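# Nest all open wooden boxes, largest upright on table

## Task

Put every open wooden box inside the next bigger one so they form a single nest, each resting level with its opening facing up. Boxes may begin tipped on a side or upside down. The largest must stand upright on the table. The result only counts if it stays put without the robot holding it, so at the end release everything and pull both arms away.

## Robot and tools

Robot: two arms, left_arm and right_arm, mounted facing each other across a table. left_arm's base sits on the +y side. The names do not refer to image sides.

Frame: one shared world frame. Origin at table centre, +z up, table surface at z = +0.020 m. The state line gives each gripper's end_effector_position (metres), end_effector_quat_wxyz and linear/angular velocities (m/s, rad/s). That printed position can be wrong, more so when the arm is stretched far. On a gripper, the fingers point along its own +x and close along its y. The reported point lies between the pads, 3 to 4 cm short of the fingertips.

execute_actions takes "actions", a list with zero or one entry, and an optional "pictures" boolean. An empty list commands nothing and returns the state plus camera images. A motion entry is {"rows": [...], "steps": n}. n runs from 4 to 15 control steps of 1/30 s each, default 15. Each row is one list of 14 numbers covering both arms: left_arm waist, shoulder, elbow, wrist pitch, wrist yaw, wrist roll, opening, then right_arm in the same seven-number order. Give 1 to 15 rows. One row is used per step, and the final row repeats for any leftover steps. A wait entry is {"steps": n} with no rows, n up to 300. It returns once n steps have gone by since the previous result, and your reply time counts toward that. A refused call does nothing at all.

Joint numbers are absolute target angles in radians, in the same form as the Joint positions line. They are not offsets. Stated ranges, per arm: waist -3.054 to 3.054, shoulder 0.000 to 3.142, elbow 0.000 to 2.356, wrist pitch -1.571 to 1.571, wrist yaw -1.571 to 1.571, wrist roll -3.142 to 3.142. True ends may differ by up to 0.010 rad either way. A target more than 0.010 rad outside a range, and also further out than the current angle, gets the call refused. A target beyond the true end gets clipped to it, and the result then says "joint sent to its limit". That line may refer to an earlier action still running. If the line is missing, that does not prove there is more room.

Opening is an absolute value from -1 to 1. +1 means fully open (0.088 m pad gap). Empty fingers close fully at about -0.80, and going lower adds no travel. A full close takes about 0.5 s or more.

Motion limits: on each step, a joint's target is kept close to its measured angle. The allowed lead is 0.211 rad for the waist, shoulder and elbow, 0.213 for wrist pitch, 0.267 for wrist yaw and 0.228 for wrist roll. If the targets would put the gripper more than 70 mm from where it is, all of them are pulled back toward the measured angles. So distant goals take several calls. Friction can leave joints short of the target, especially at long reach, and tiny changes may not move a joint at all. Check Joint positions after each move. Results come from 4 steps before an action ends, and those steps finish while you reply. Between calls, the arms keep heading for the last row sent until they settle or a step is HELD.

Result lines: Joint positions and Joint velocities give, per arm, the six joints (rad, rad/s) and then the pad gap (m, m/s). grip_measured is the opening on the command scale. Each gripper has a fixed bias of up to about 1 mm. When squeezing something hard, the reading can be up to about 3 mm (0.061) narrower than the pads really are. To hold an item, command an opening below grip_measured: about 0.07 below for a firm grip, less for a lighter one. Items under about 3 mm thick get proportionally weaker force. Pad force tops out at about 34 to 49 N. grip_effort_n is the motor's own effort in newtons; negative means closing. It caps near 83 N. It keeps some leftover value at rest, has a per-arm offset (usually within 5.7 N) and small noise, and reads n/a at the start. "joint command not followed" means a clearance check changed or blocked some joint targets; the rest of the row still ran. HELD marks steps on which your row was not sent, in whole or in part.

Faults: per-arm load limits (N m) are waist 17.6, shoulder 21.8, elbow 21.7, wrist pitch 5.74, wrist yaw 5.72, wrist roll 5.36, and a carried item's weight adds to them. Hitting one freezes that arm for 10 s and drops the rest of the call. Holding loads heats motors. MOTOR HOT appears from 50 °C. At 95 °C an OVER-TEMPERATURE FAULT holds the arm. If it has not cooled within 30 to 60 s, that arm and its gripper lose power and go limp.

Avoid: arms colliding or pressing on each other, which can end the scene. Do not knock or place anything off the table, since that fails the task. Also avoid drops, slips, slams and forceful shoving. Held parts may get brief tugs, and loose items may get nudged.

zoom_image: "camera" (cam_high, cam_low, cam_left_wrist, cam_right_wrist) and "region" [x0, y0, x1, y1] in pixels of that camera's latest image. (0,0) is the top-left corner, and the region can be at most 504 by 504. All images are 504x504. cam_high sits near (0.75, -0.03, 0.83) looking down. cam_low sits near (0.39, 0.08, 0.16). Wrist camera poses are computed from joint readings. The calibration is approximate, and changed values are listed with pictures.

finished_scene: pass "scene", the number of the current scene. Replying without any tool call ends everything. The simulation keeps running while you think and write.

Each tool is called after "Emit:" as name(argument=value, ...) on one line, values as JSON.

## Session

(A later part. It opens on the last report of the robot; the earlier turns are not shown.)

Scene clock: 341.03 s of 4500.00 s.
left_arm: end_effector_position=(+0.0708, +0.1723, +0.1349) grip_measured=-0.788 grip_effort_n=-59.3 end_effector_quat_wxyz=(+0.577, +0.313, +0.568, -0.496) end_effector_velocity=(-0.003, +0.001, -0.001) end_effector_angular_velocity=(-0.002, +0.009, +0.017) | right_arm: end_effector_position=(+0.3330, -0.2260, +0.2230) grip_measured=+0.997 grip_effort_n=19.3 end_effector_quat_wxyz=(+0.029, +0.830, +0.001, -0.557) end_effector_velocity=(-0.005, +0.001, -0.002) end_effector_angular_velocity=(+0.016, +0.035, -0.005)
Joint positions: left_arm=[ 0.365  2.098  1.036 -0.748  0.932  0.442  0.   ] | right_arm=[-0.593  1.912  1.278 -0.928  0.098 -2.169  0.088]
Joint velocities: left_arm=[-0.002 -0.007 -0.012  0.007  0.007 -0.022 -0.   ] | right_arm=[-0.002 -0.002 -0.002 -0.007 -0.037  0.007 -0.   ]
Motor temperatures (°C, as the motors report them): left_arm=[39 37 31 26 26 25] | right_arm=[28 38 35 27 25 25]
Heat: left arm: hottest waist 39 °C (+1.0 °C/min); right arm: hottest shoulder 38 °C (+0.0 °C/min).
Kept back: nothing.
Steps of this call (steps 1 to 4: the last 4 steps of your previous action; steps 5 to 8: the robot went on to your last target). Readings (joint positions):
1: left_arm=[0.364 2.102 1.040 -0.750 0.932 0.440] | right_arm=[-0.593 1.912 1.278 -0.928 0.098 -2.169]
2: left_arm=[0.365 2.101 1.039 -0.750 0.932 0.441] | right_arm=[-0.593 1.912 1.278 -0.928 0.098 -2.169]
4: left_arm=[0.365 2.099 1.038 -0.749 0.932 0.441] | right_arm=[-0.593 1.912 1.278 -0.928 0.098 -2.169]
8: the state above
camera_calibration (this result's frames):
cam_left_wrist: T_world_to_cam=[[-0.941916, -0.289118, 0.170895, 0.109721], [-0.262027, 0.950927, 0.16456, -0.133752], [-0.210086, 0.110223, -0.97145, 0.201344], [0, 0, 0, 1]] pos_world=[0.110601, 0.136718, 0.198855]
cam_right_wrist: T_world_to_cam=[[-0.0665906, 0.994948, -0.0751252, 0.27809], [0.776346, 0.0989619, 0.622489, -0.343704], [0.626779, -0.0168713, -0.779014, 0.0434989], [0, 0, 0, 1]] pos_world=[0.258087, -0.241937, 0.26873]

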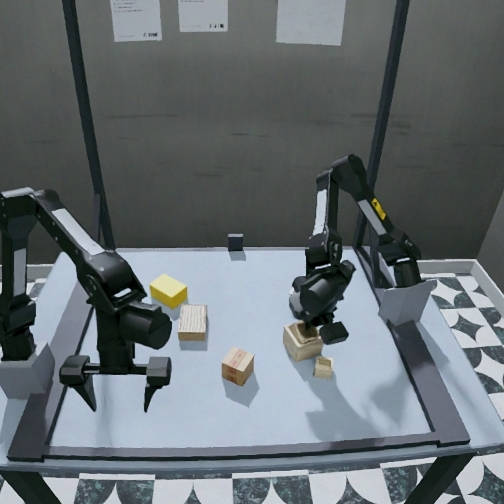

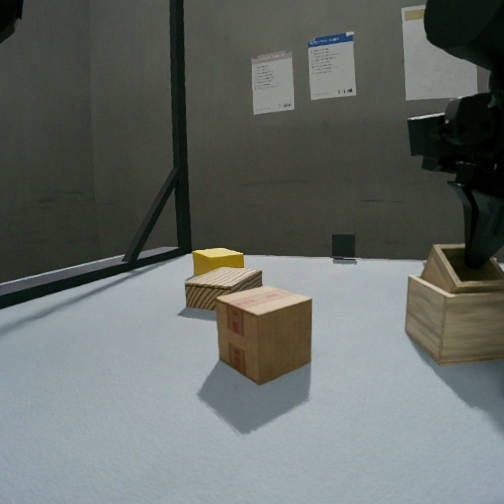

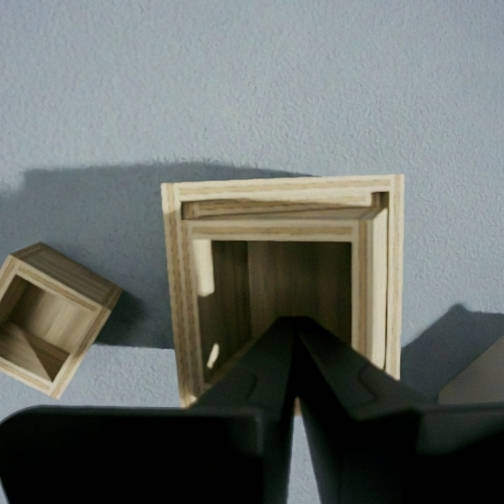

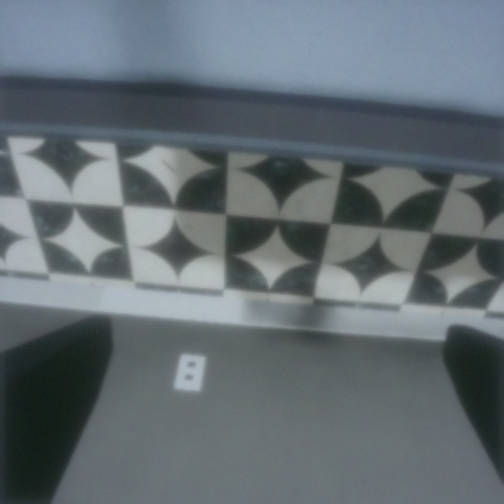

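Emit:
execute_actions(actions=[{"rows":[[0.342,2.13,1.04,-0.722,0.93,0.42,-0.8,-0.593,1.912,1.278,-0.928,0.098,-2.169,1]],"steps":15}])

Emit:
execute_actions(actions=[{"rows":[[0.342,2.13,1.04,-0.722,0.93,0.42,-0.6,-0.593,1.912,1.278,-0.928,0.098,-2.169,1],[0.342,2.13,1.04,-0.722,0.93,0.42,-0.5,-0.593,1.912,1.278,-0.928,0.098,-2.169,1],[0.342,2.13,1.04,-0.722,0.93,0.42,-0.4,-0.593,1.912,1.278,-0.928,0.098,-2.169,1],[0.342,2.13,1.04,-0.722,0.93,0.42,-0.35,-0.593,1.912,1.278,-0.928,0.098,-2.169,1],[0.342,2.13,1.04,-0.722,0.93,0.42,-0.3,-0.593,1.912,1.278,-0.928,0.098,-2.169,1],[0.342,2.13,1.04,-0.722,0.93,0.42,-0.25,-0.593,1.912,1.278,-0.928,0.098,-2.169,1],[0.342,2.13,1.04,-0.722,0.93,0.42,-0.2,-0.593,1.912,1.278,-0.928,0.098,-2.169,1],[0.342,2.13,1.04,-0.722,0.93,0.42,-0.12,-0.593,1.912,1.278,-0.928,0.098,-2.169,1]],"steps":15}])

Emit:
execute_actions(actions=[{"steps":8}], pictures=true)

Scene clock: 341.77 s of 4500.00 s.
left_arm: end_effector_position=(+0.0709, +0.1716, +0.1262) grip_measured=-0.788 grip_effort_n=-66.3 end_effector_quat_wxyz=(+0.573, +0.315, +0.574, -0.493) end_effector_velocity=(+0.001, +0.001, -0.004) end_effector_angular_velocity=(+0.014, +0.002, +0.018) | right_arm: end_effector_position=(+0.3330, -0.2260, +0.2230) grip_measured=+0.997 grip_effort_n=19.8 end_effector_quat_wxyz=(+0.029, +0.830, +0.001, -0.557) end_effector_velocity=(-0.002, -0.007, -0.002) end_effector_angular_velocity=(-0.019, +0.021, -0.006)
Joint positions: left_arm=[ 0.345  2.118  1.036 -0.725  0.932  0.424  0.   ] | right_arm=[-0.593  1.912  1.278 -0.928  0.098 -2.169  0.088]
Joint velocities: left_arm=[-0.007  0.012  0.002  0.007 -0.007 -0.022 -0.   ] | right_arm=[-0.007 -0.002 -0.007 -0.022 -0.007 -0.007 -0.   ]
Motor temperatures (°C, as the motors report them): left_arm=[39 37 30 26 26 25] | right_arm=[28 38 35 27 25 25]
Heat: left arm: hottest waist 39 °C (+1.0 °C/min); right arm: hottest shoulder 38 °C (+0.0 °C/min).
Steps of this call (steps 1 to 11: the robot went on to your last target; steps 12 to 22: the first 11 steps of this action). Readings (joint positions):
12: left_arm=[0.365 2.098 1.036 -0.746 0.932 0.442] | right_arm=[-0.593 1.912 1.278 -0.928 0.098 -2.169]
13: left_arm=[0.363 2.099 1.036 -0.740 0.932 0.439] | right_arm=[-0.593 1.912 1.278 -0.928 0.098 -2.169]
15: left_arm=[0.355 2.105 1.036 -0.732 0.932 0.433] | right_arm=[-0.593 1.912 1.278 -0.928 0.098 -2.169]
19: left_arm=[0.345 2.116 1.036 -0.726 0.932 0.426] | right_arm=[-0.593 1.912 1.278 -0.928 0.098 -2.169]
22: the state above

Scene clock: 342.27 s of 4500.00 s.
left_arm: end_effector_position=(+0.0719, +0.1718, +0.1259) grip_measured=-0.269 grip_effort_n=83.0 end_effector_quat_wxyz=(+0.574, +0.314, +0.574, -0.493) end_effector_velocity=(+0.008, +0.004, +0.010) end_effector_angular_velocity=(-0.031, -0.003, +0.032) | right_arm: end_effector_position=(+0.3330, -0.2260, +0.2230) grip_measured=+0.997 grip_effort_n=18.8 end_effector_quat_wxyz=(+0.029, +0.830, +0.001, -0.557) end_effector_velocity=(-0.002, +0.000, +0.001) end_effector_angular_velocity=(+0.004, +0.007, -0.004)
Joint positions: left_arm=[ 0.346  2.12   1.036 -0.722  0.931  0.423  0.026] | right_arm=[-0.593  1.912  1.278 -0.928  0.098 -2.169  0.088]
Joint velocities: left_arm=[ 0.046 -0.002 -0.002 -0.007  0.007  0.007 -0.   ] | right_arm=[ 0.002 -0.002  0.002 -0.007 -0.007  0.007 -0.   ]
Motor temperatures (°C, as the motors report them): left_arm=[39 37 31 26 26 25] | right_arm=[28 38 35 27 25 25]
Heat: left arm: hottest waist 39 °C (+1.0 °C/min); right arm: hottest shoulder 38 °C (+0.0 °C/min).
Steps of this call (steps 1 to 4: the last 4 steps of your previous action; steps 5 to 15: the first 11 steps of this action). Readings (joint positions):
5: left_arm=[0.344 2.119 1.036 -0.724 0.932 0.423] | right_arm=[-0.593 1.912 1.278 -0.928 0.098 -2.169]
6: left_arm=[0.344 2.119 1.036 -0.724 0.932 0.423] | right_arm=[-0.593 1.912 1.278 -0.928 0.098 -2.169]
8: left_arm=[0.344 2.120 1.036 -0.723 0.932 0.423] | right_arm=[-0.593 1.912 1.278 -0.928 0.098 -2.169]
12: left_arm=[0.344 2.120 1.036 -0.722 0.932 0.423] | right_arm=[-0.593 1.912 1.278 -0.928 0.098 -2.169]
15: the state above

Scene clock: 342.53 s of 4500.00 s.
left_arm: end_effector_position=(+0.0723, +0.1719, +0.1263) grip_measured=-0.269 grip_effort_n=83.0 end_effector_quat_wxyz=(+0.575, +0.313, +0.574, -0.493) end_effector_velocity=(+0.000, +0.003, -0.001) end_effector_angular_velocity=(+0.022, -0.009, +0.011) | right_arm: end_effector_position=(+0.3330, -0.2260, +0.2230) grip_measured=+0.997 grip_effort_n=19.3 end_effector_quat_wxyz=(+0.029, +0.830, +0.001, -0.557) end_effector_velocity=(+0.002, +0.000, +0.003) end_effector_angular_velocity=(+0.004, -0.012, +0.006)
Joint positions: left_arm=[ 0.348  2.12   1.036 -0.722  0.931  0.423  0.026] | right_arm=[-0.593  1.912  1.278 -0.928  0.098 -2.169  0.088]
Joint velocities: left_arm=[-0.002 -0.002 -0.002 -0.007 -0.022 -0.007 -0.   ] | right_arm=[-0.002 -0.007 -0.002  0.007  0.007 -0.007 -0.   ]
Motor temperatures (°C, as the motors report them): left_arm=[39 37 31 26 26 25] | right_arm=[28 38 35 27 25 25]
Heat: left arm: hottest waist 39 °C (+1.0 °C/min); right arm: hottest shoulder 38 °C (+0.0 °C/min).
Kept back: nothing.
Steps of this call (steps 1 to 4: the last 4 steps of your previous action; steps 5 to 8: the robot went on to your last target). Readings (joint positions):
1: left_arm=[0.347 2.120 1.036 -0.722 0.931 0.423] | right_arm=[-0.593 1.912 1.278 -0.928 0.098 -2.169]
2: left_arm=[0.348 2.120 1.036 -0.722 0.931 0.423] | right_arm=[-0.593 1.912 1.278 -0.928 0.098 -2.169]
4: left_arm=[0.348 2.120 1.036 -0.722 0.931 0.423] | right_arm=[-0.593 1.912 1.278 -0.928 0.098 -2.169]
8: the state above
camera_calibration (this result's frames):
cam_left_wrist: T_world_to_cam=[[-0.939585, -0.295257, 0.173216, 0.113079], [-0.265064, 0.947724, 0.17765, -0.13242], [-0.216613, 0.121004, -0.968729, 0.191693], [0, 0, 0, 1]] pos_world=[0.112671, 0.135689, 0.189636]
cam_right_wrist: T_world_to_cam=[[-0.0665906, 0.994948, -0.0751252, 0.27809], [0.776346, 0.0989619, 0.622489, -0.343704], [0.626779, -0.0168713, -0.779014, 0.0434989], [0, 0, 0, 1]] pos_world=[0.258087, -0.241937, 0.26873]

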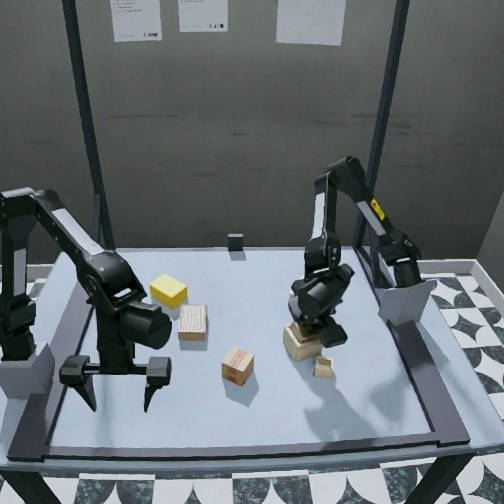

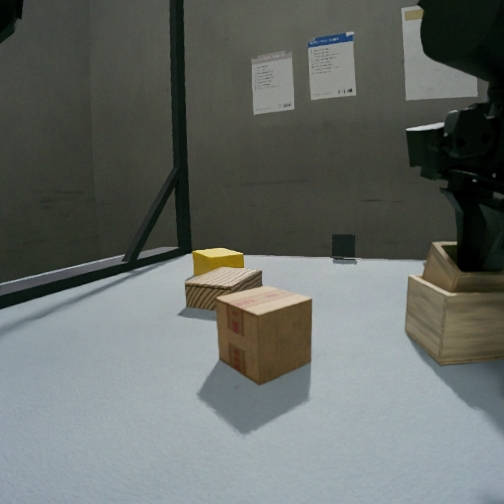

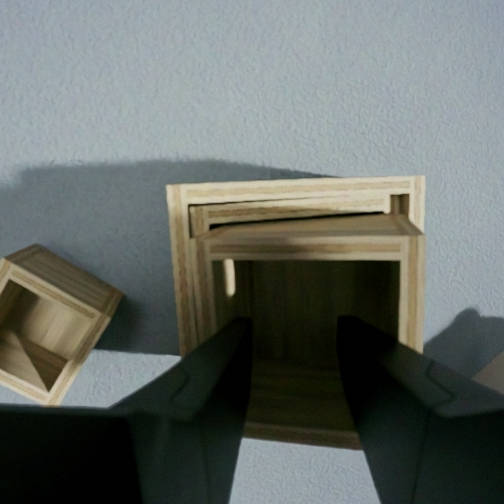

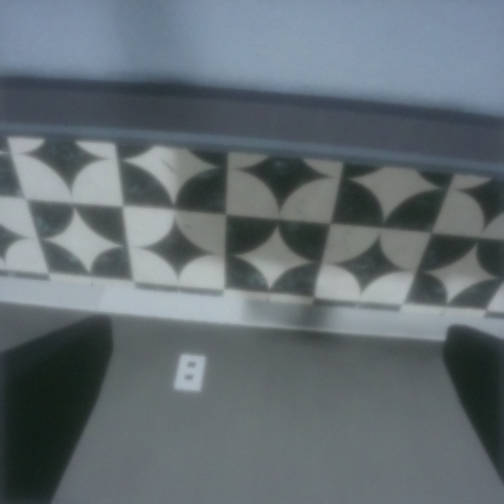

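Emit:
execute_actions(actions=[{"rows":[[0.42,2.03,1.04,-0.82,0.93,0.495,-0.1,-0.593,1.912,1.278,-0.928,0.098,-2.169,1]],"steps":15}])

Emit:
execute_actions(actions=[{"rows":[[0.42,2.33,1.456,-1.0,0.93,0.495,-0.1,-0.593,1.912,1.278,-0.928,0.098,-2.169,1]],"steps":15}])

Emit:
execute_actions(actions=[{"steps":20}], pictures=true)

Scene clock: 343.13 s of 4500.00 s.
left_arm: end_effector_position=(+0.0684, +0.1756, +0.1559) grip_measured=-0.269 grip_effort_n=83.0 end_effector_quat_wxyz=(+0.586, +0.308, +0.556, -0.503) end_effector_velocity=(-0.006, +0.005, -0.000) end_effector_angular_velocity=(+0.027, +0.019, +0.006) | right_arm: end_effector_position=(+0.3330, -0.2260, +0.2230) grip_measured=+0.997 grip_effort_n=19.3 end_effector_quat_wxyz=(+0.029, +0.830, +0.001, -0.557) end_effector_velocity=(-0.000, -0.002, +0.002) end_effector_angular_velocity=(+0.001, +0.008, +0.000)
Joint positions: left_arm=[ 0.413  2.045  1.037 -0.813  0.931  0.488  0.026] | right_arm=[-0.593  1.912  1.278 -0.928  0.098 -2.169  0.088]
Joint velocities: left_arm=[-0.002 -0.002  0.002 -0.051 -0.007  0.022  0.   ] | right_arm=[-0.007 -0.007 -0.002 -0.007 -0.007 -0.007 -0.   ]
Motor temperatures (°C, as the motors report them): left_arm=[39 37 31 26 26 25] | right_arm=[28 38 35 27 25 25]
Heat: left arm: hottest waist 39 °C (+1.0 °C/min); right arm: hottest shoulder 38 °C (+0.0 °C/min).
Steps of this call (steps 1 to 7: the robot went on to your last target; steps 8 to 18: the first 11 steps of this action). Readings (joint positions):
8: left_arm=[0.350 2.116 1.036 -0.728 0.931 0.429] | right_arm=[-0.593 1.912 1.278 -0.928 0.098 -2.169]
9: left_arm=[0.358 2.108 1.037 -0.750 0.931 0.443] | right_arm=[-0.593 1.912 1.278 -0.928 0.098 -2.169]
11: left_arm=[0.382 2.084 1.036 -0.784 0.931 0.463] | right_arm=[-0.593 1.912 1.278 -0.928 0.098 -2.169]
15: left_arm=[0.411 2.048 1.037 -0.806 0.931 0.482] | right_arm=[-0.593 1.912 1.278 -0.928 0.098 -2.169]
18: the state above

Scene clock: 343.63 s of 4500.00 s.
left_arm: end_effector_position=(+0.1179, +0.1298, +0.1652) grip_measured=-0.256 grip_effort_n=83.0 end_effector_quat_wxyz=(+0.581, +0.297, +0.577, -0.491) end_effector_velocity=(+0.032, -0.080, +0.055) end_effector_angular_velocity=(-0.108, -0.150, -0.150) | right_arm: end_effector_position=(+0.3330, -0.2260, +0.2230) grip_measured=+0.997 grip_effort_n=19.3 end_effector_quat_wxyz=(+0.029, +0.830, +0.001, -0.557) end_effector_velocity=(-0.001, +0.003, +0.001) end_effector_angular_velocity=(+0.019, +0.013, +0.011)
Joint positions: left_arm=[ 0.419  2.301  1.41  -0.986  0.931  0.493  0.026] | right_arm=[-0.593  1.912  1.278 -0.928  0.098 -2.169  0.088]
Joint velocities: left_arm=[-0.002  0.061  0.374 -0.081 -0.007  0.007 -0.   ] | right_arm=[-0.002 -0.002  0.002  0.007 -0.022 -0.007 -0.   ]
Motor temperatures (°C, as the motors report them): left_arm=[39 37 31 26 26 25] | right_arm=[28 38 35 27 25 25]
Heat: left arm: hottest waist 39 °C (+1.0 °C/min); right arm: hottest shoulder 38 °C (+0.0 °C/min).
Steps of this call (steps 1 to 4: the last 4 steps of your previous action; steps 5 to 15: the first 11 steps of this action). Readings (joint positions):
5: left_arm=[0.413 2.060 1.055 -0.845 0.929 0.492] | right_arm=[-0.593 1.912 1.278 -0.928 0.098 -2.169]
6: left_arm=[0.413 2.095 1.098 -0.895 0.931 0.493] | right_arm=[-0.593 1.912 1.278 -0.928 0.098 -2.169]
8: left_arm=[0.414 2.181 1.193 -0.925 0.931 0.493] | right_arm=[-0.593 1.912 1.278 -0.928 0.098 -2.169]
12: left_arm=[0.419 2.284 1.348 -0.971 0.931 0.493] | right_arm=[-0.593 1.912 1.278 -0.928 0.098 -2.169]
15: the state above

Scene clock: 344.30 s of 4500.00 s.
left_arm: end_effector_position=(+0.1224, +0.1241, +0.1674) grip_measured=-0.256 grip_effort_n=83.0 end_effector_quat_wxyz=(+0.582, +0.299, +0.574, -0.493) end_effector_velocity=(-0.002, +0.004, +0.000) end_effector_angular_velocity=(+0.016, +0.010, +0.023) | right_arm: end_effector_position=(+0.3330, -0.2260, +0.2230) grip_measured=+0.997 grip_effort_n=19.8 end_effector_quat_wxyz=(+0.029, +0.830, +0.001, -0.557) end_effector_velocity=(-0.003, -0.005, -0.002) end_effector_angular_velocity=(-0.020, +0.021, -0.001)
Joint positions: left_arm=[ 0.419  2.32   1.447 -0.998  0.931  0.493  0.026] | right_arm=[-0.593  1.912  1.278 -0.928  0.098 -2.169  0.088]
Joint velocities: left_arm=[ 0.002 -0.002 -0.002 -0.022 -0.007 -0.007 -0.   ] | right_arm=[-0.002  0.002 -0.002 -0.022 -0.007 -0.007 -0.   ]
Motor temperatures (°C, as the motors report them): left_arm=[39 37 31 26 26 25] | right_arm=[28 38 35 27 25 25]
Heat: left arm: hottest waist 39 °C (+1.0 °C/min); right arm: hottest shoulder 38 °C (+0.0 °C/min).
Kept back: nothing.
Steps of this call (steps 1 to 4: the last 4 steps of your previous action; steps 5 to 20: the robot went on to your last target). Readings (joint positions):
1: left_arm=[0.419 2.303 1.421 -0.989 0.931 0.493] | right_arm=[-0.593 1.912 1.278 -0.928 0.098 -2.169]
2: left_arm=[0.419 2.305 1.428 -0.991 0.931 0.493] | right_arm=[-0.593 1.912 1.278 -0.928 0.098 -2.169]
4: left_arm=[0.419 2.310 1.437 -0.994 0.931 0.493] | right_arm=[-0.593 1.912 1.278 -0.928 0.098 -2.169]
8: left_arm=[0.419 2.318 1.442 -0.997 0.931 0.493] | right_arm=[-0.593 1.912 1.278 -0.928 0.098 -2.169]
20: the state above
camera_calibration (this result's frames):
cam_left_wrist: T_world_to_cam=[[-0.931079, -0.314464, 0.184946, 0.13833], [-0.287406, 0.94451, 0.159054, -0.0748458], [-0.2247, 0.0949368, -0.969792, 0.252489], [0, 0, 0, 1]] pos_world=[0.164019, 0.090222, 0.231182]
cam_right_wrist: T_world_to_cam=[[-0.0665906, 0.994948, -0.0751252, 0.27809], [0.776346, 0.0989619, 0.622489, -0.343704], [0.626779, -0.0168713, -0.779014, 0.0434989], [0, 0, 0, 1]] pos_world=[0.258087, -0.241937, 0.26873]

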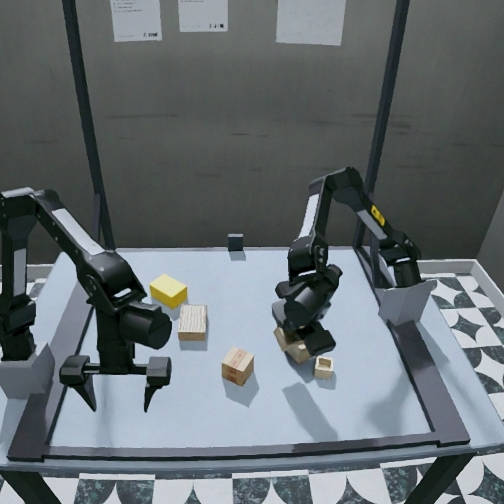

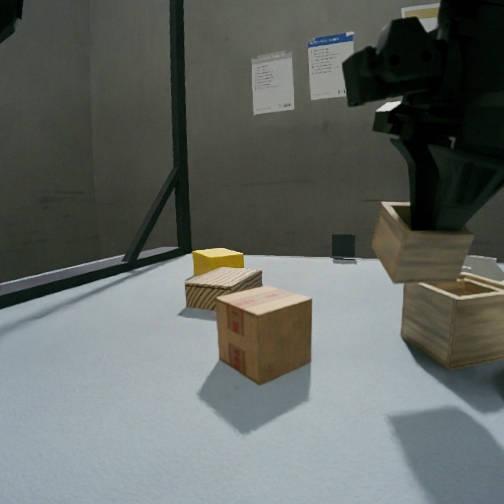

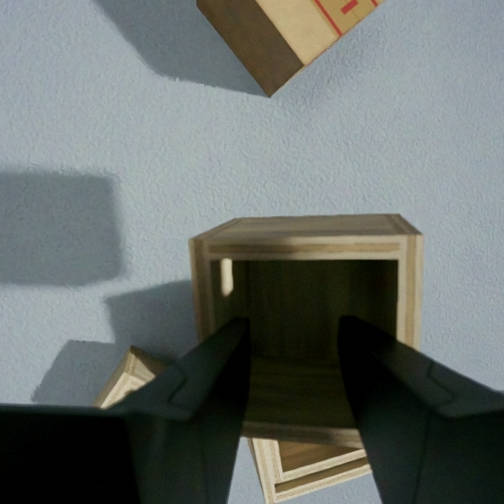

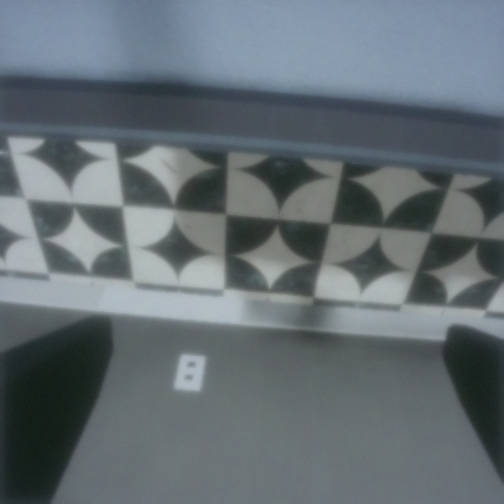

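Emit:
execute_actions(actions=[{"rows":[[0.49,2.53,1.72,-1.075,0.93,0.565,-0.1,-0.593,1.912,1.278,-0.928,0.098,-2.169,1]],"steps":15}])

Emit:
execute_actions(actions=[{"steps":12}], pictures=true)

Scene clock: 344.87 s of 4500.00 s.
left_arm: end_effector_position=(+0.1806, +0.1129, +0.1781) grip_measured=-0.256 grip_effort_n=83.0 end_effector_quat_wxyz=(+0.595, +0.291, +0.556, -0.502) end_effector_velocity=(+0.009, -0.032, +0.022) end_effector_angular_velocity=(-0.023, -0.090, -0.108) | right_arm: end_effector_position=(+0.3330, -0.2260, +0.2230) grip_measured=+0.997 grip_effort_n=18.8 end_effector_quat_wxyz=(+0.029, +0.830, +0.001, -0.557) end_effector_velocity=(-0.001, -0.002, -0.000) end_effector_angular_velocity=(-0.010, +0.011, +0.017)
Joint positions: left_arm=[ 0.489  2.511  1.694 -1.069  0.931  0.558  0.026] | right_arm=[-0.593  1.912  1.278 -0.928  0.098 -2.169  0.088]
Joint velocities: left_arm=[-0.017  0.017  0.159 -0.037 -0.022  0.037 -0.   ] | right_arm=[-0.002 -0.002 -0.002 -0.007 -0.007 -0.022  0.   ]
Motor temperatures (°C, as the motors report them): left_arm=[39 37 31 26 26 25] | right_arm=[28 38 35 27 25 25]
Heat: left arm: hottest waist 39 °C (+1.0 °C/min); right arm: hottest shoulder 38 °C (+0.0 °C/min).
Steps of this call (steps 1 to 6: the robot went on to your last target; steps 7 to 17: the first 11 steps of this action). Readings (joint positions):
7: left_arm=[0.420 2.337 1.465 -1.018 0.931 0.502] | right_arm=[-0.593 1.912 1.278 -0.928 0.098 -2.169]
8: left_arm=[0.425 2.370 1.510 -1.040 0.933 0.516] | right_arm=[-0.593 1.912 1.278 -0.928 0.098 -2.169]
10: left_arm=[0.445 2.439 1.602 -1.036 0.933 0.536] | right_arm=[-0.593 1.912 1.278 -0.928 0.098 -2.169]
14: left_arm=[0.484 2.502 1.671 -1.063 0.931 0.552] | right_arm=[-0.593 1.912 1.278 -0.928 0.098 -2.169]
17: the state above

Scene clock: 345.27 s of 4500.00 s.
left_arm: end_effector_position=(+0.1820, +0.1106, +0.1786) grip_measured=-0.256 grip_effort_n=83.0 end_effector_quat_wxyz=(+0.595, +0.294, +0.554, -0.504) end_effector_velocity=(+0.002, -0.000, -0.001) end_effector_angular_velocity=(+0.005, -0.007, +0.001) | right_arm: end_effector_position=(+0.3330, -0.2260, +0.2230) grip_measured=+0.997 grip_effort_n=19.3 end_effector_quat_wxyz=(+0.029, +0.830, +0.001, -0.557) end_effector_velocity=(-0.001, -0.002, +0.000) end_effector_angular_velocity=(-0.013, -0.002, +0.006)
Joint positions: left_arm=[ 0.488  2.519  1.71  -1.074  0.931  0.562  0.026] | right_arm=[-0.593  1.912  1.278 -0.928  0.098 -2.169  0.088]
Joint velocities: left_arm=[-0.002  0.002  0.002  0.007 -0.007 -0.007 -0.   ] | right_arm=[ 0.002 -0.002 -0.002 -0.007  0.007 -0.007 -0.   ]
Motor temperatures (°C, as the motors report them): left_arm=[39 37 31 26 26 25] | right_arm=[28 38 35 27 25 25]
Heat: left arm: hottest waist 39 °C (+1.0 °C/min); right arm: hottest shoulder 38 °C (+0.0 °C/min).
Kept back: nothing.
Steps of this call (steps 1 to 4: the last 4 steps of your previous action; steps 5 to 12: the robot went on to your last target). Readings (joint positions):
1: left_arm=[0.489 2.512 1.699 -1.070 0.931 0.559] | right_arm=[-0.593 1.912 1.278 -0.928 0.098 -2.169]
2: left_arm=[0.489 2.513 1.702 -1.070 0.931 0.560] | right_arm=[-0.593 1.912 1.278 -0.928 0.098 -2.169]
4: left_arm=[0.488 2.513 1.707 -1.072 0.931 0.560] | right_arm=[-0.593 1.912 1.278 -0.928 0.098 -2.169]
8: left_arm=[0.488 2.517 1.709 -1.073 0.931 0.562] | right_arm=[-0.593 1.912 1.278 -0.928 0.098 -2.169]
12: the state above
camera_calibration (this result's frames):
cam_left_wrist: T_world_to_cam=[[-0.937972, -0.299337, 0.174948, 0.18888], [-0.283938, 0.952757, 0.10786, -0.0391696], [-0.198969, 0.0514952, -0.978652, 0.279758], [0, 0, 0, 1]] pos_world=[0.221705, 0.0794515, 0.244967]
cam_right_wrist: T_world_to_cam=[[-0.0665906, 0.994948, -0.0751252, 0.27809], [0.776346, 0.0989619, 0.622489, -0.343704], [0.626779, -0.0168713, -0.779014, 0.0434989], [0, 0, 0, 1]] pos_world=[0.258087, -0.241937, 0.26873]

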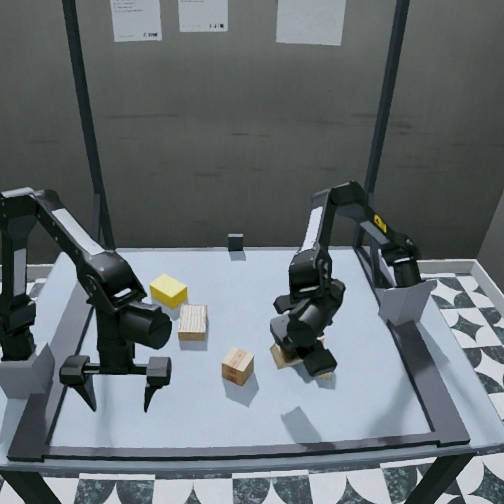

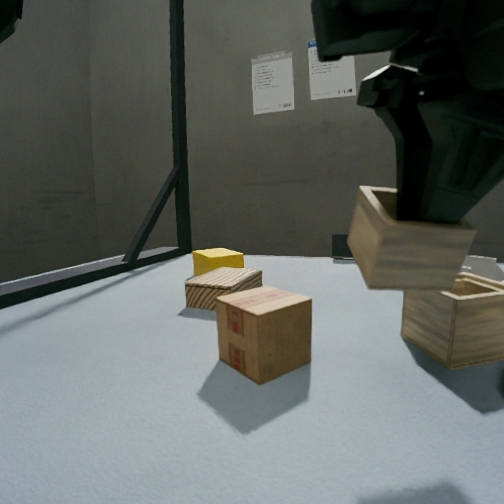

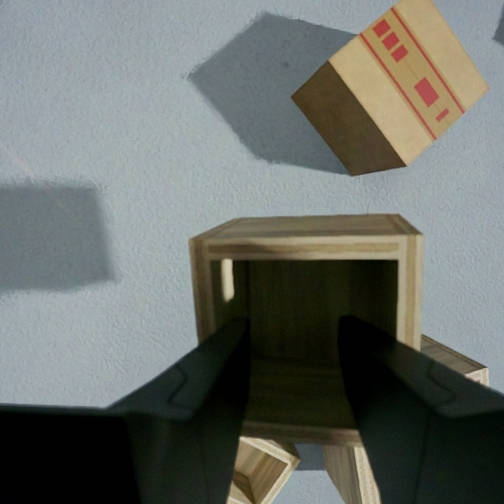

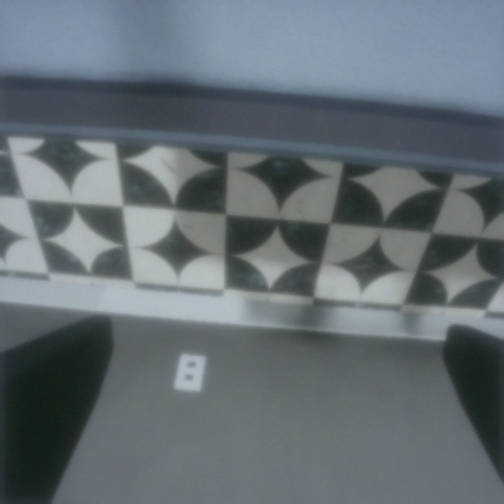

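Emit:
execute_actions(actions=[{"rows":[[0.41,2.76,1.96,-1.085,0.93,0.485,-0.1,-0.593,1.912,1.278,-0.928,0.098,-2.169,1]],"steps":15}])

Emit:
execute_actions(actions=[{"rows":[[0.375,2.815,1.96,-1.03,0.93,0.45,-0.1,-0.593,1.912,1.278,-0.928,0.098,-2.169,1]],"steps":15}])

Emit:
execute_actions(actions=[{"steps":8}], pictures=true)

Scene clock: 345.93 s of 4500.00 s.
left_arm: end_effector_position=(+0.2074, +0.0892, +0.1217) grip_measured=-0.256 grip_effort_n=83.0 end_effector_quat_wxyz=(+0.573, +0.300, +0.588, -0.486) end_effector_velocity=(+0.015, -0.016, +0.006) end_effector_angular_velocity=(-0.008, -0.020, +0.026) | right_arm: end_effector_position=(+0.3330, -0.2260, +0.2230) grip_measured=+0.997 grip_effort_n=19.8 end_effector_quat_wxyz=(+0.029, +0.830, +0.001, -0.557) end_effector_velocity=(-0.001, -0.002, +0.002) end_effector_angular_velocity=(-0.009, -0.005, +0.007)
Joint positions: left_arm=[ 0.4    2.746  1.93  -1.084  0.93   0.493  0.026] | right_arm=[-0.593  1.912  1.278 -0.928  0.098 -2.169  0.088]
Joint velocities: left_arm=[ 0.002  0.061  0.139 -0.037 -0.007 -0.051 -0.   ] | right_arm=[ 0.002 -0.007 -0.002 -0.007  0.007 -0.007 -0.   ]
Motor temperatures (°C, as the motors report them): left_arm=[39 37 31 26 26 25] | right_arm=[28 38 35 27 25 25]
Heat: left arm: hottest waist 39 °C (+1.0 °C/min); right arm: hottest shoulder 38 °C (+0.0 °C/min).
Steps of this call (steps 1 to 9: the robot went on to your last target; steps 10 to 20: the first 11 steps of this action). Readings (joint positions):
10: left_arm=[0.486 2.535 1.728 -1.087 0.929 0.557] | right_arm=[-0.593 1.912 1.278 -0.928 0.098 -2.169]
11: left_arm=[0.479 2.569 1.775 -1.092 0.930 0.540] | right_arm=[-0.593 1.912 1.278 -0.928 0.098 -2.169]
13: left_arm=[0.455 2.642 1.865 -1.070 0.930 0.519] | right_arm=[-0.593 1.912 1.278 -0.928 0.098 -2.169]
17: left_arm=[0.410 2.726 1.915 -1.082 0.930 0.498] | right_arm=[-0.593 1.912 1.278 -0.928 0.098 -2.169]
20: the state above

Scene clock: 346.43 s of 4500.00 s.
left_arm: end_effector_position=(+0.2150, +0.0871, +0.0976) grip_measured=-0.256 grip_effort_n=83.0 end_effector_quat_wxyz=(+0.570, +0.302, +0.594, -0.481) end_effector_velocity=(+0.007, -0.009, +0.003) end_effector_angular_velocity=(-0.040, -0.033, -0.021) | right_arm: end_effector_position=(+0.3330, -0.2260, +0.2230) grip_measured=+0.997 grip_effort_n=19.3 end_effector_quat_wxyz=(+0.029, +0.830, +0.001, -0.557) end_effector_velocity=(-0.001, -0.002, -0.000) end_effector_angular_velocity=(-0.004, +0.010, +0.004)
Joint positions: left_arm=[ 0.371  2.806  1.957 -1.035  0.93   0.455  0.026] | right_arm=[-0.593  1.912  1.278 -0.928  0.098 -2.169  0.088]
Joint velocities: left_arm=[ 0.002 -0.007 -0.002  0.066  0.007 -0.022  0.   ] | right_arm=[-0.002 -0.002 -0.002 -0.007 -0.007 -0.007 -0.   ]
Motor temperatures (°C, as the motors report them): left_arm=[39 37 31 26 26 25] | right_arm=[28 38 35 27 25 25]
Heat: left arm: hottest waist 39 °C (+1.0 °C/min); right arm: hottest shoulder 38 °C (+0.0 °C/min).
Steps of this call (steps 1 to 4: the last 4 steps of your previous action; steps 5 to 15: the first 11 steps of this action). Readings (joint positions):
5: left_arm=[0.404 2.751 1.950 -1.081 0.930 0.485] | right_arm=[-0.593 1.912 1.278 -0.928 0.098 -2.169]
6: left_arm=[0.403 2.756 1.953 -1.068 0.930 0.477] | right_arm=[-0.593 1.912 1.278 -0.928 0.098 -2.169]
8: left_arm=[0.395 2.772 1.957 -1.050 0.930 0.467] | right_arm=[-0.593 1.912 1.278 -0.928 0.098 -2.169]
12: left_arm=[0.375 2.801 1.957 -1.040 0.930 0.457] | right_arm=[-0.593 1.912 1.278 -0.928 0.098 -2.169]
15: the state above

Scene clock: 346.70 s of 4500.00 s.
left_arm: end_effector_position=(+0.2154, +0.0868, +0.0974) grip_measured=-0.256 grip_effort_n=83.0 end_effector_quat_wxyz=(+0.571, +0.302, +0.593, -0.481) end_effector_velocity=(+0.003, +0.000, -0.000) end_effector_angular_velocity=(-0.004, -0.014, -0.002) | right_arm: end_effector_position=(+0.3330, -0.2260, +0.2230) grip_measured=+0.997 grip_effort_n=18.8 end_effector_quat_wxyz=(+0.029, +0.830, +0.001, -0.557) end_effector_velocity=(+0.001, +0.002, +0.000) end_effector_angular_velocity=(-0.001, -0.010, +0.010)
Joint positions: left_arm=[ 0.371  2.806  1.957 -1.032  0.93   0.453  0.026] | right_arm=[-0.593  1.912  1.278 -0.928  0.098 -2.169  0.088]
Joint velocities: left_arm=[ 0.002 -0.002 -0.007  0.022 -0.007 -0.007 -0.   ] | right_arm=[ 0.002  0.002  0.002  0.007  0.007 -0.007 -0.   ]
Motor temperatures (°C, as the motors report them): left_arm=[39 37 31 26 26 25] | right_arm=[28 38 35 27 25 25]
Heat: left arm: hottest waist 39 °C (+1.0 °C/min); right arm: hottest shoulder 38 °C (+0.0 °C/min).
Kept back: nothing.
Steps of this call (steps 1 to 4: the last 4 steps of your previous action; steps 5 to 8: the robot went on to your last target). Readings (joint positions):
1: left_arm=[0.371 2.806 1.957 -1.033 0.930 0.454] | right_arm=[-0.593 1.912 1.278 -0.928 0.098 -2.169]
2: left_arm=[0.371 2.806 1.957 -1.033 0.930 0.454] | right_arm=[-0.593 1.912 1.278 -0.928 0.098 -2.169]
4: left_arm=[0.371 2.806 1.957 -1.032 0.930 0.454] | right_arm=[-0.593 1.912 1.278 -0.928 0.098 -2.169]
8: the state above
camera_calibration (this result's frames):
cam_left_wrist: T_world_to_cam=[[-0.923391, -0.331, 0.194394, 0.225016], [-0.291426, 0.934101, 0.206219, -0.00463972], [-0.249842, 0.133769, -0.959002, 0.210089], [0, 0, 0, 1]] pos_world=[0.258914, 0.0507107, 0.158691]
cam_right_wrist: T_world_to_cam=[[-0.0665906, 0.994948, -0.0751252, 0.27809], [0.776346, 0.0989619, 0.622489, -0.343704], [0.626779, -0.0168713, -0.779014, 0.0434989], [0, 0, 0, 1]] pos_world=[0.258087, -0.241937, 0.26873]

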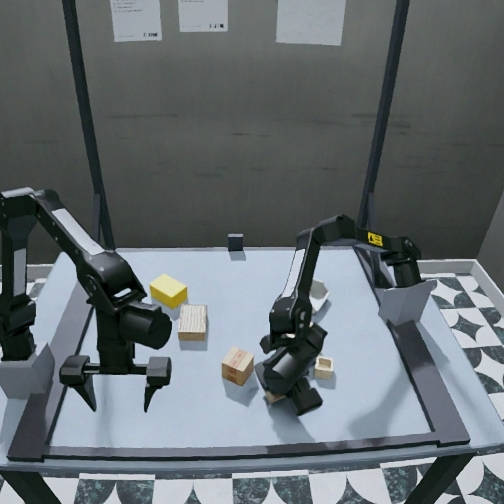

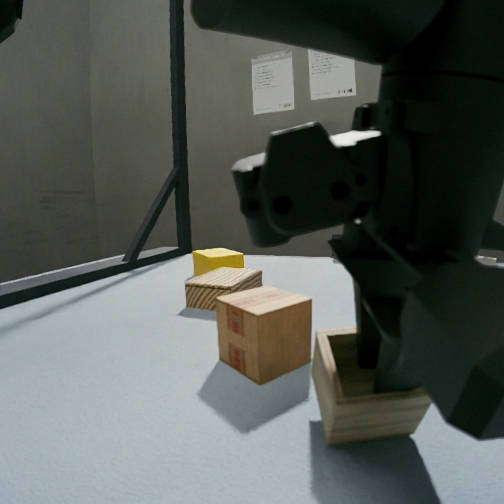

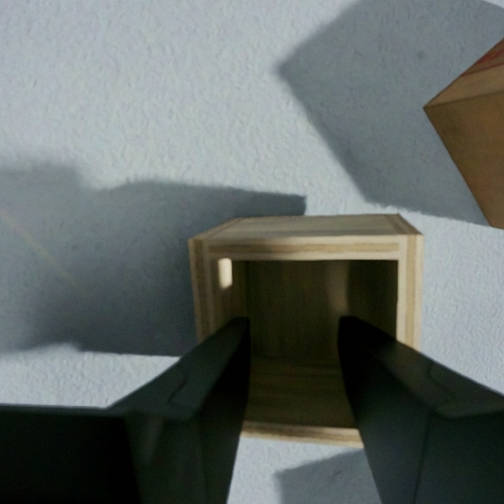

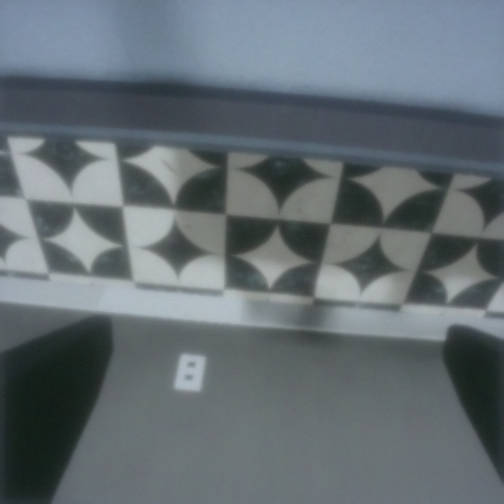

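Emit:
execute_actions(actions=[{"rows":[[0.365,2.815,1.96,-1.025,0.93,0.445,-0.3,-0.593,1.912,1.278,-0.928,0.098,-2.169,1],[0.365,2.815,1.96,-1.025,0.93,0.445,-0.4,-0.593,1.912,1.278,-0.928,0.098,-2.169,1],[0.365,2.815,1.96,-1.025,0.93,0.445,-0.5,-0.593,1.912,1.278,-0.928,0.098,-2.169,1],[0.365,2.815,1.96,-1.025,0.93,0.445,-0.5,-0.593,1.912,1.278,-0.928,0.098,-2.169,1],[0.365,2.815,1.96,-1.025,0.93,0.445,-0.5,-0.593,1.912,1.278,-0.928,0.098,-2.169,1],[0.365,2.815,1.96,-1.025,0.93,0.445,-0.5,-0.593,1.912,1.278,-0.928,0.098,-2.169,1],[0.365,2.815,1.96,-1.025,0.93,0.445,-0.5,-0.593,1.912,1.278,-0.928,0.098,-2.169,1],[0.365,2.815,1.96,-1.025,0.93,0.445,-0.5,-0.593,1.912,1.278,-0.928,0.098,-2.169,1],[0.365,2.815,1.96,-1.025,0.93,0.445,-0.5,-0.593,1.912,1.278,-0.928,0.098,-2.169,1],[0.365,2.815,1.96,-1.025,0.93,0.445,-0.5,-0.593,1.912,1.278,-0.928,0.098,-2.169,1],[0.365,2.815,1.96,-1.025,0.93,0.445,-0.5,-0.593,1.912,1.278,-0.928,0.098,-2.169,1],[0.365,2.815,1.96,-1.025,0.93,0.445,-0.4,-0.593,1.912,1.278,-0.928,0.098,-2.169,1],[0.365,2.815,1.96,-1.025,0.93,0.445,-0.3,-0.593,1.912,1.278,-0.928,0.098,-2.169,1],[0.365,2.815,1.96,-1.025,0.93,0.445,-0.2,-0.593,1.912,1.278,-0.928,0.098,-2.169,1],[0.365,2.815,1.96,-1.025,0.93,0.445,-0.1,-0.593,1.912,1.278,-0.928,0.098,-2.169,1]],"steps":15}])

Emit:
execute_actions(actions=[{"steps":10}], pictures=true)

Scene clock: 347.50 s of 4500.00 s.
left_arm: end_effector_position=(+0.2146, +0.0856, +0.0961) grip_measured=-0.468 grip_effort_n=-18.4 end_effector_quat_wxyz=(+0.570, +0.303, +0.593, -0.481) end_effector_velocity=(-0.002, -0.000, +0.001) end_effector_angular_velocity=(+0.009, -0.002, +0.007) | right_arm: end_effector_position=(+0.3330, -0.2260, +0.2230) grip_measured=+0.997 grip_effort_n=19.3 end_effector_quat_wxyz=(+0.029, +0.830, +0.001, -0.557) end_effector_velocity=(-0.001, +0.002, -0.002) end_effector_angular_velocity=(+0.011, +0.018, +0.009)
Joint positions: left_arm=[ 0.366  2.806  1.957 -1.027  0.93   0.448  0.016] | right_arm=[-0.593  1.912  1.278 -0.928  0.098 -2.169  0.088]
Joint velocities: left_arm=[-0.002 -0.007 -0.002 -0.007 -0.007 -0.007 -0.011] | right_arm=[-0.002  0.002 -0.002  0.007 -0.022 -0.007 -0.   ]
Motor temperatures (°C, as the motors report them): left_arm=[39 37 31 26 26 25] | right_arm=[28 38 35 27 25 25]
Heat: left arm: hottest waist 39 °C (+1.0 °C/min); right arm: hottest shoulder 38 °C (+0.0 °C/min).
Steps of this call (steps 1 to 13: the robot went on to your last target; steps 14 to 24: the first 11 steps of this action). Readings (joint positions):
14: left_arm=[0.371 2.806 1.957 -1.031 0.930 0.453] | right_arm=[-0.593 1.912 1.278 -0.928 0.098 -2.169]
15: left_arm=[0.371 2.806 1.957 -1.030 0.930 0.451] | right_arm=[-0.593 1.912 1.278 -0.928 0.098 -2.169]
17: left_arm=[0.369 2.806 1.957 -1.029 0.930 0.450] | right_arm=[-0.593 1.912 1.278 -0.928 0.098 -2.169]
21: left_arm=[0.367 2.806 1.957 -1.028 0.930 0.449] | right_arm=[-0.593 1.912 1.278 -0.928 0.098 -2.169]
24: the state above

Scene clock: 347.83 s of 4500.00 s.
left_arm: end_effector_position=(+0.2146, +0.0855, +0.0960) grip_measured=-0.230 grip_effort_n=83.0 end_effector_quat_wxyz=(+0.570, +0.303, +0.593, -0.481) end_effector_velocity=(-0.002, +0.004, +0.001) end_effector_angular_velocity=(+0.017, +0.009, +0.023) | right_arm: end_effector_position=(+0.3330, -0.2260, +0.2230) grip_measured=+0.997 grip_effort_n=19.8 end_effector_quat_wxyz=(+0.029, +0.830, +0.001, -0.557) end_effector_velocity=(-0.002, -0.001, -0.004) end_effector_angular_velocity=(-0.006, +0.010, +0.009)
Joint positions: left_arm=[ 0.366  2.806  1.957 -1.027  0.93   0.448  0.028] | right_arm=[-0.593  1.912  1.278 -0.928  0.098 -2.169  0.088]
Joint velocities: left_arm=[ 0.002 -0.002 -0.002 -0.022 -0.007 -0.007 -0.   ] | right_arm=[ 0.002  0.002 -0.012  0.007 -0.007 -0.007 -0.   ]
Motor temperatures (°C, as the motors report them): left_arm=[39 37 31 26 26 25] | right_arm=[28 38 35 27 25 25]
Heat: left arm: hottest waist 39 °C (+1.0 °C/min); right arm: hottest shoulder 38 °C (+0.0 °C/min).
Kept back: nothing.
Steps of this call (steps 1 to 4: the last 4 steps of your previous action; steps 5 to 10: the robot went on to your last target). Readings (joint positions):
1: left_arm=[0.366 2.806 1.957 -1.027 0.930 0.448] | right_arm=[-0.593 1.912 1.278 -0.928 0.098 -2.169]
2: left_arm=[0.366 2.806 1.957 -1.027 0.930 0.448] | right_arm=[-0.593 1.912 1.278 -0.928 0.098 -2.169]
4: left_arm=[0.366 2.806 1.957 -1.027 0.930 0.448] | right_arm=[-0.593 1.912 1.278 -0.928 0.098 -2.169]
8: left_arm=[0.366 2.806 1.957 -1.027 0.930 0.448] | right_arm=[-0.593 1.912 1.278 -0.928 0.098 -2.169]
10: the state above
camera_calibration (this result's frames):
cam_left_wrist: T_world_to_cam=[[-0.924059, -0.329782, 0.193286, 0.224211], [-0.290063, 0.934279, 0.20733, -0.00379669], [-0.248957, 0.13552, -0.958986, 0.208296], [0, 0, 0, 1]] pos_world=[0.25794, 0.0492599, 0.157203]
cam_right_wrist: T_world_to_cam=[[-0.0665906, 0.994948, -0.0751252, 0.27809], [0.776346, 0.0989619, 0.622489, -0.343704], [0.626779, -0.0168713, -0.779014, 0.0434989], [0, 0, 0, 1]] pos_world=[0.258087, -0.241937, 0.26873]

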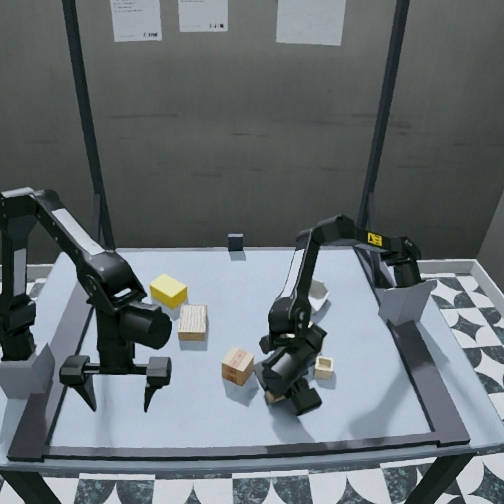

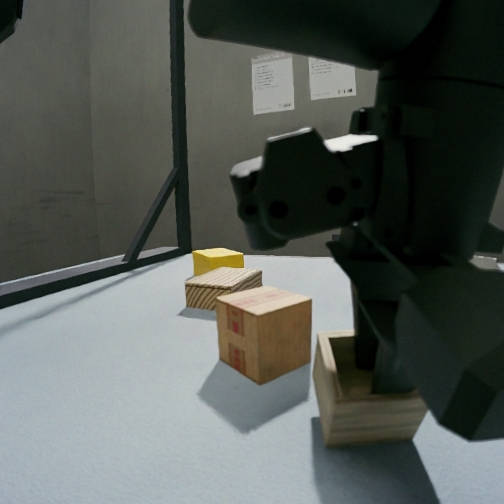

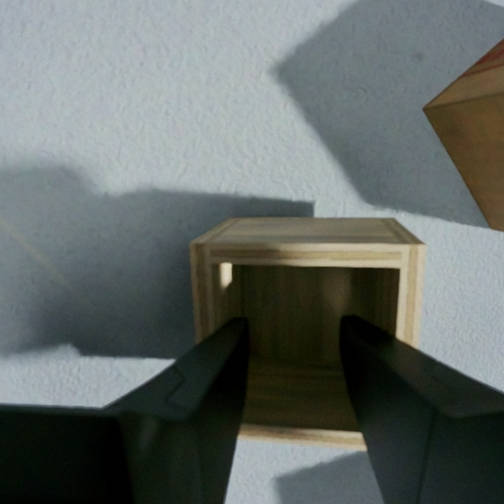

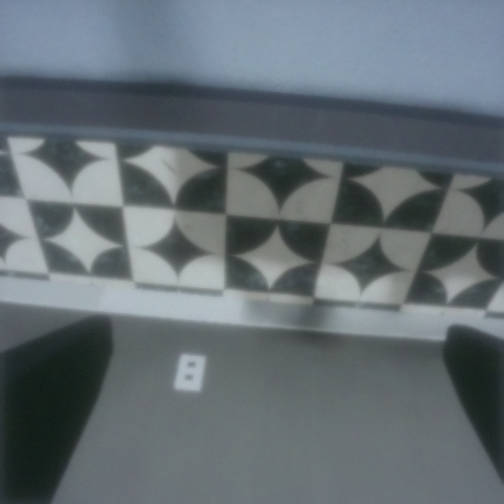

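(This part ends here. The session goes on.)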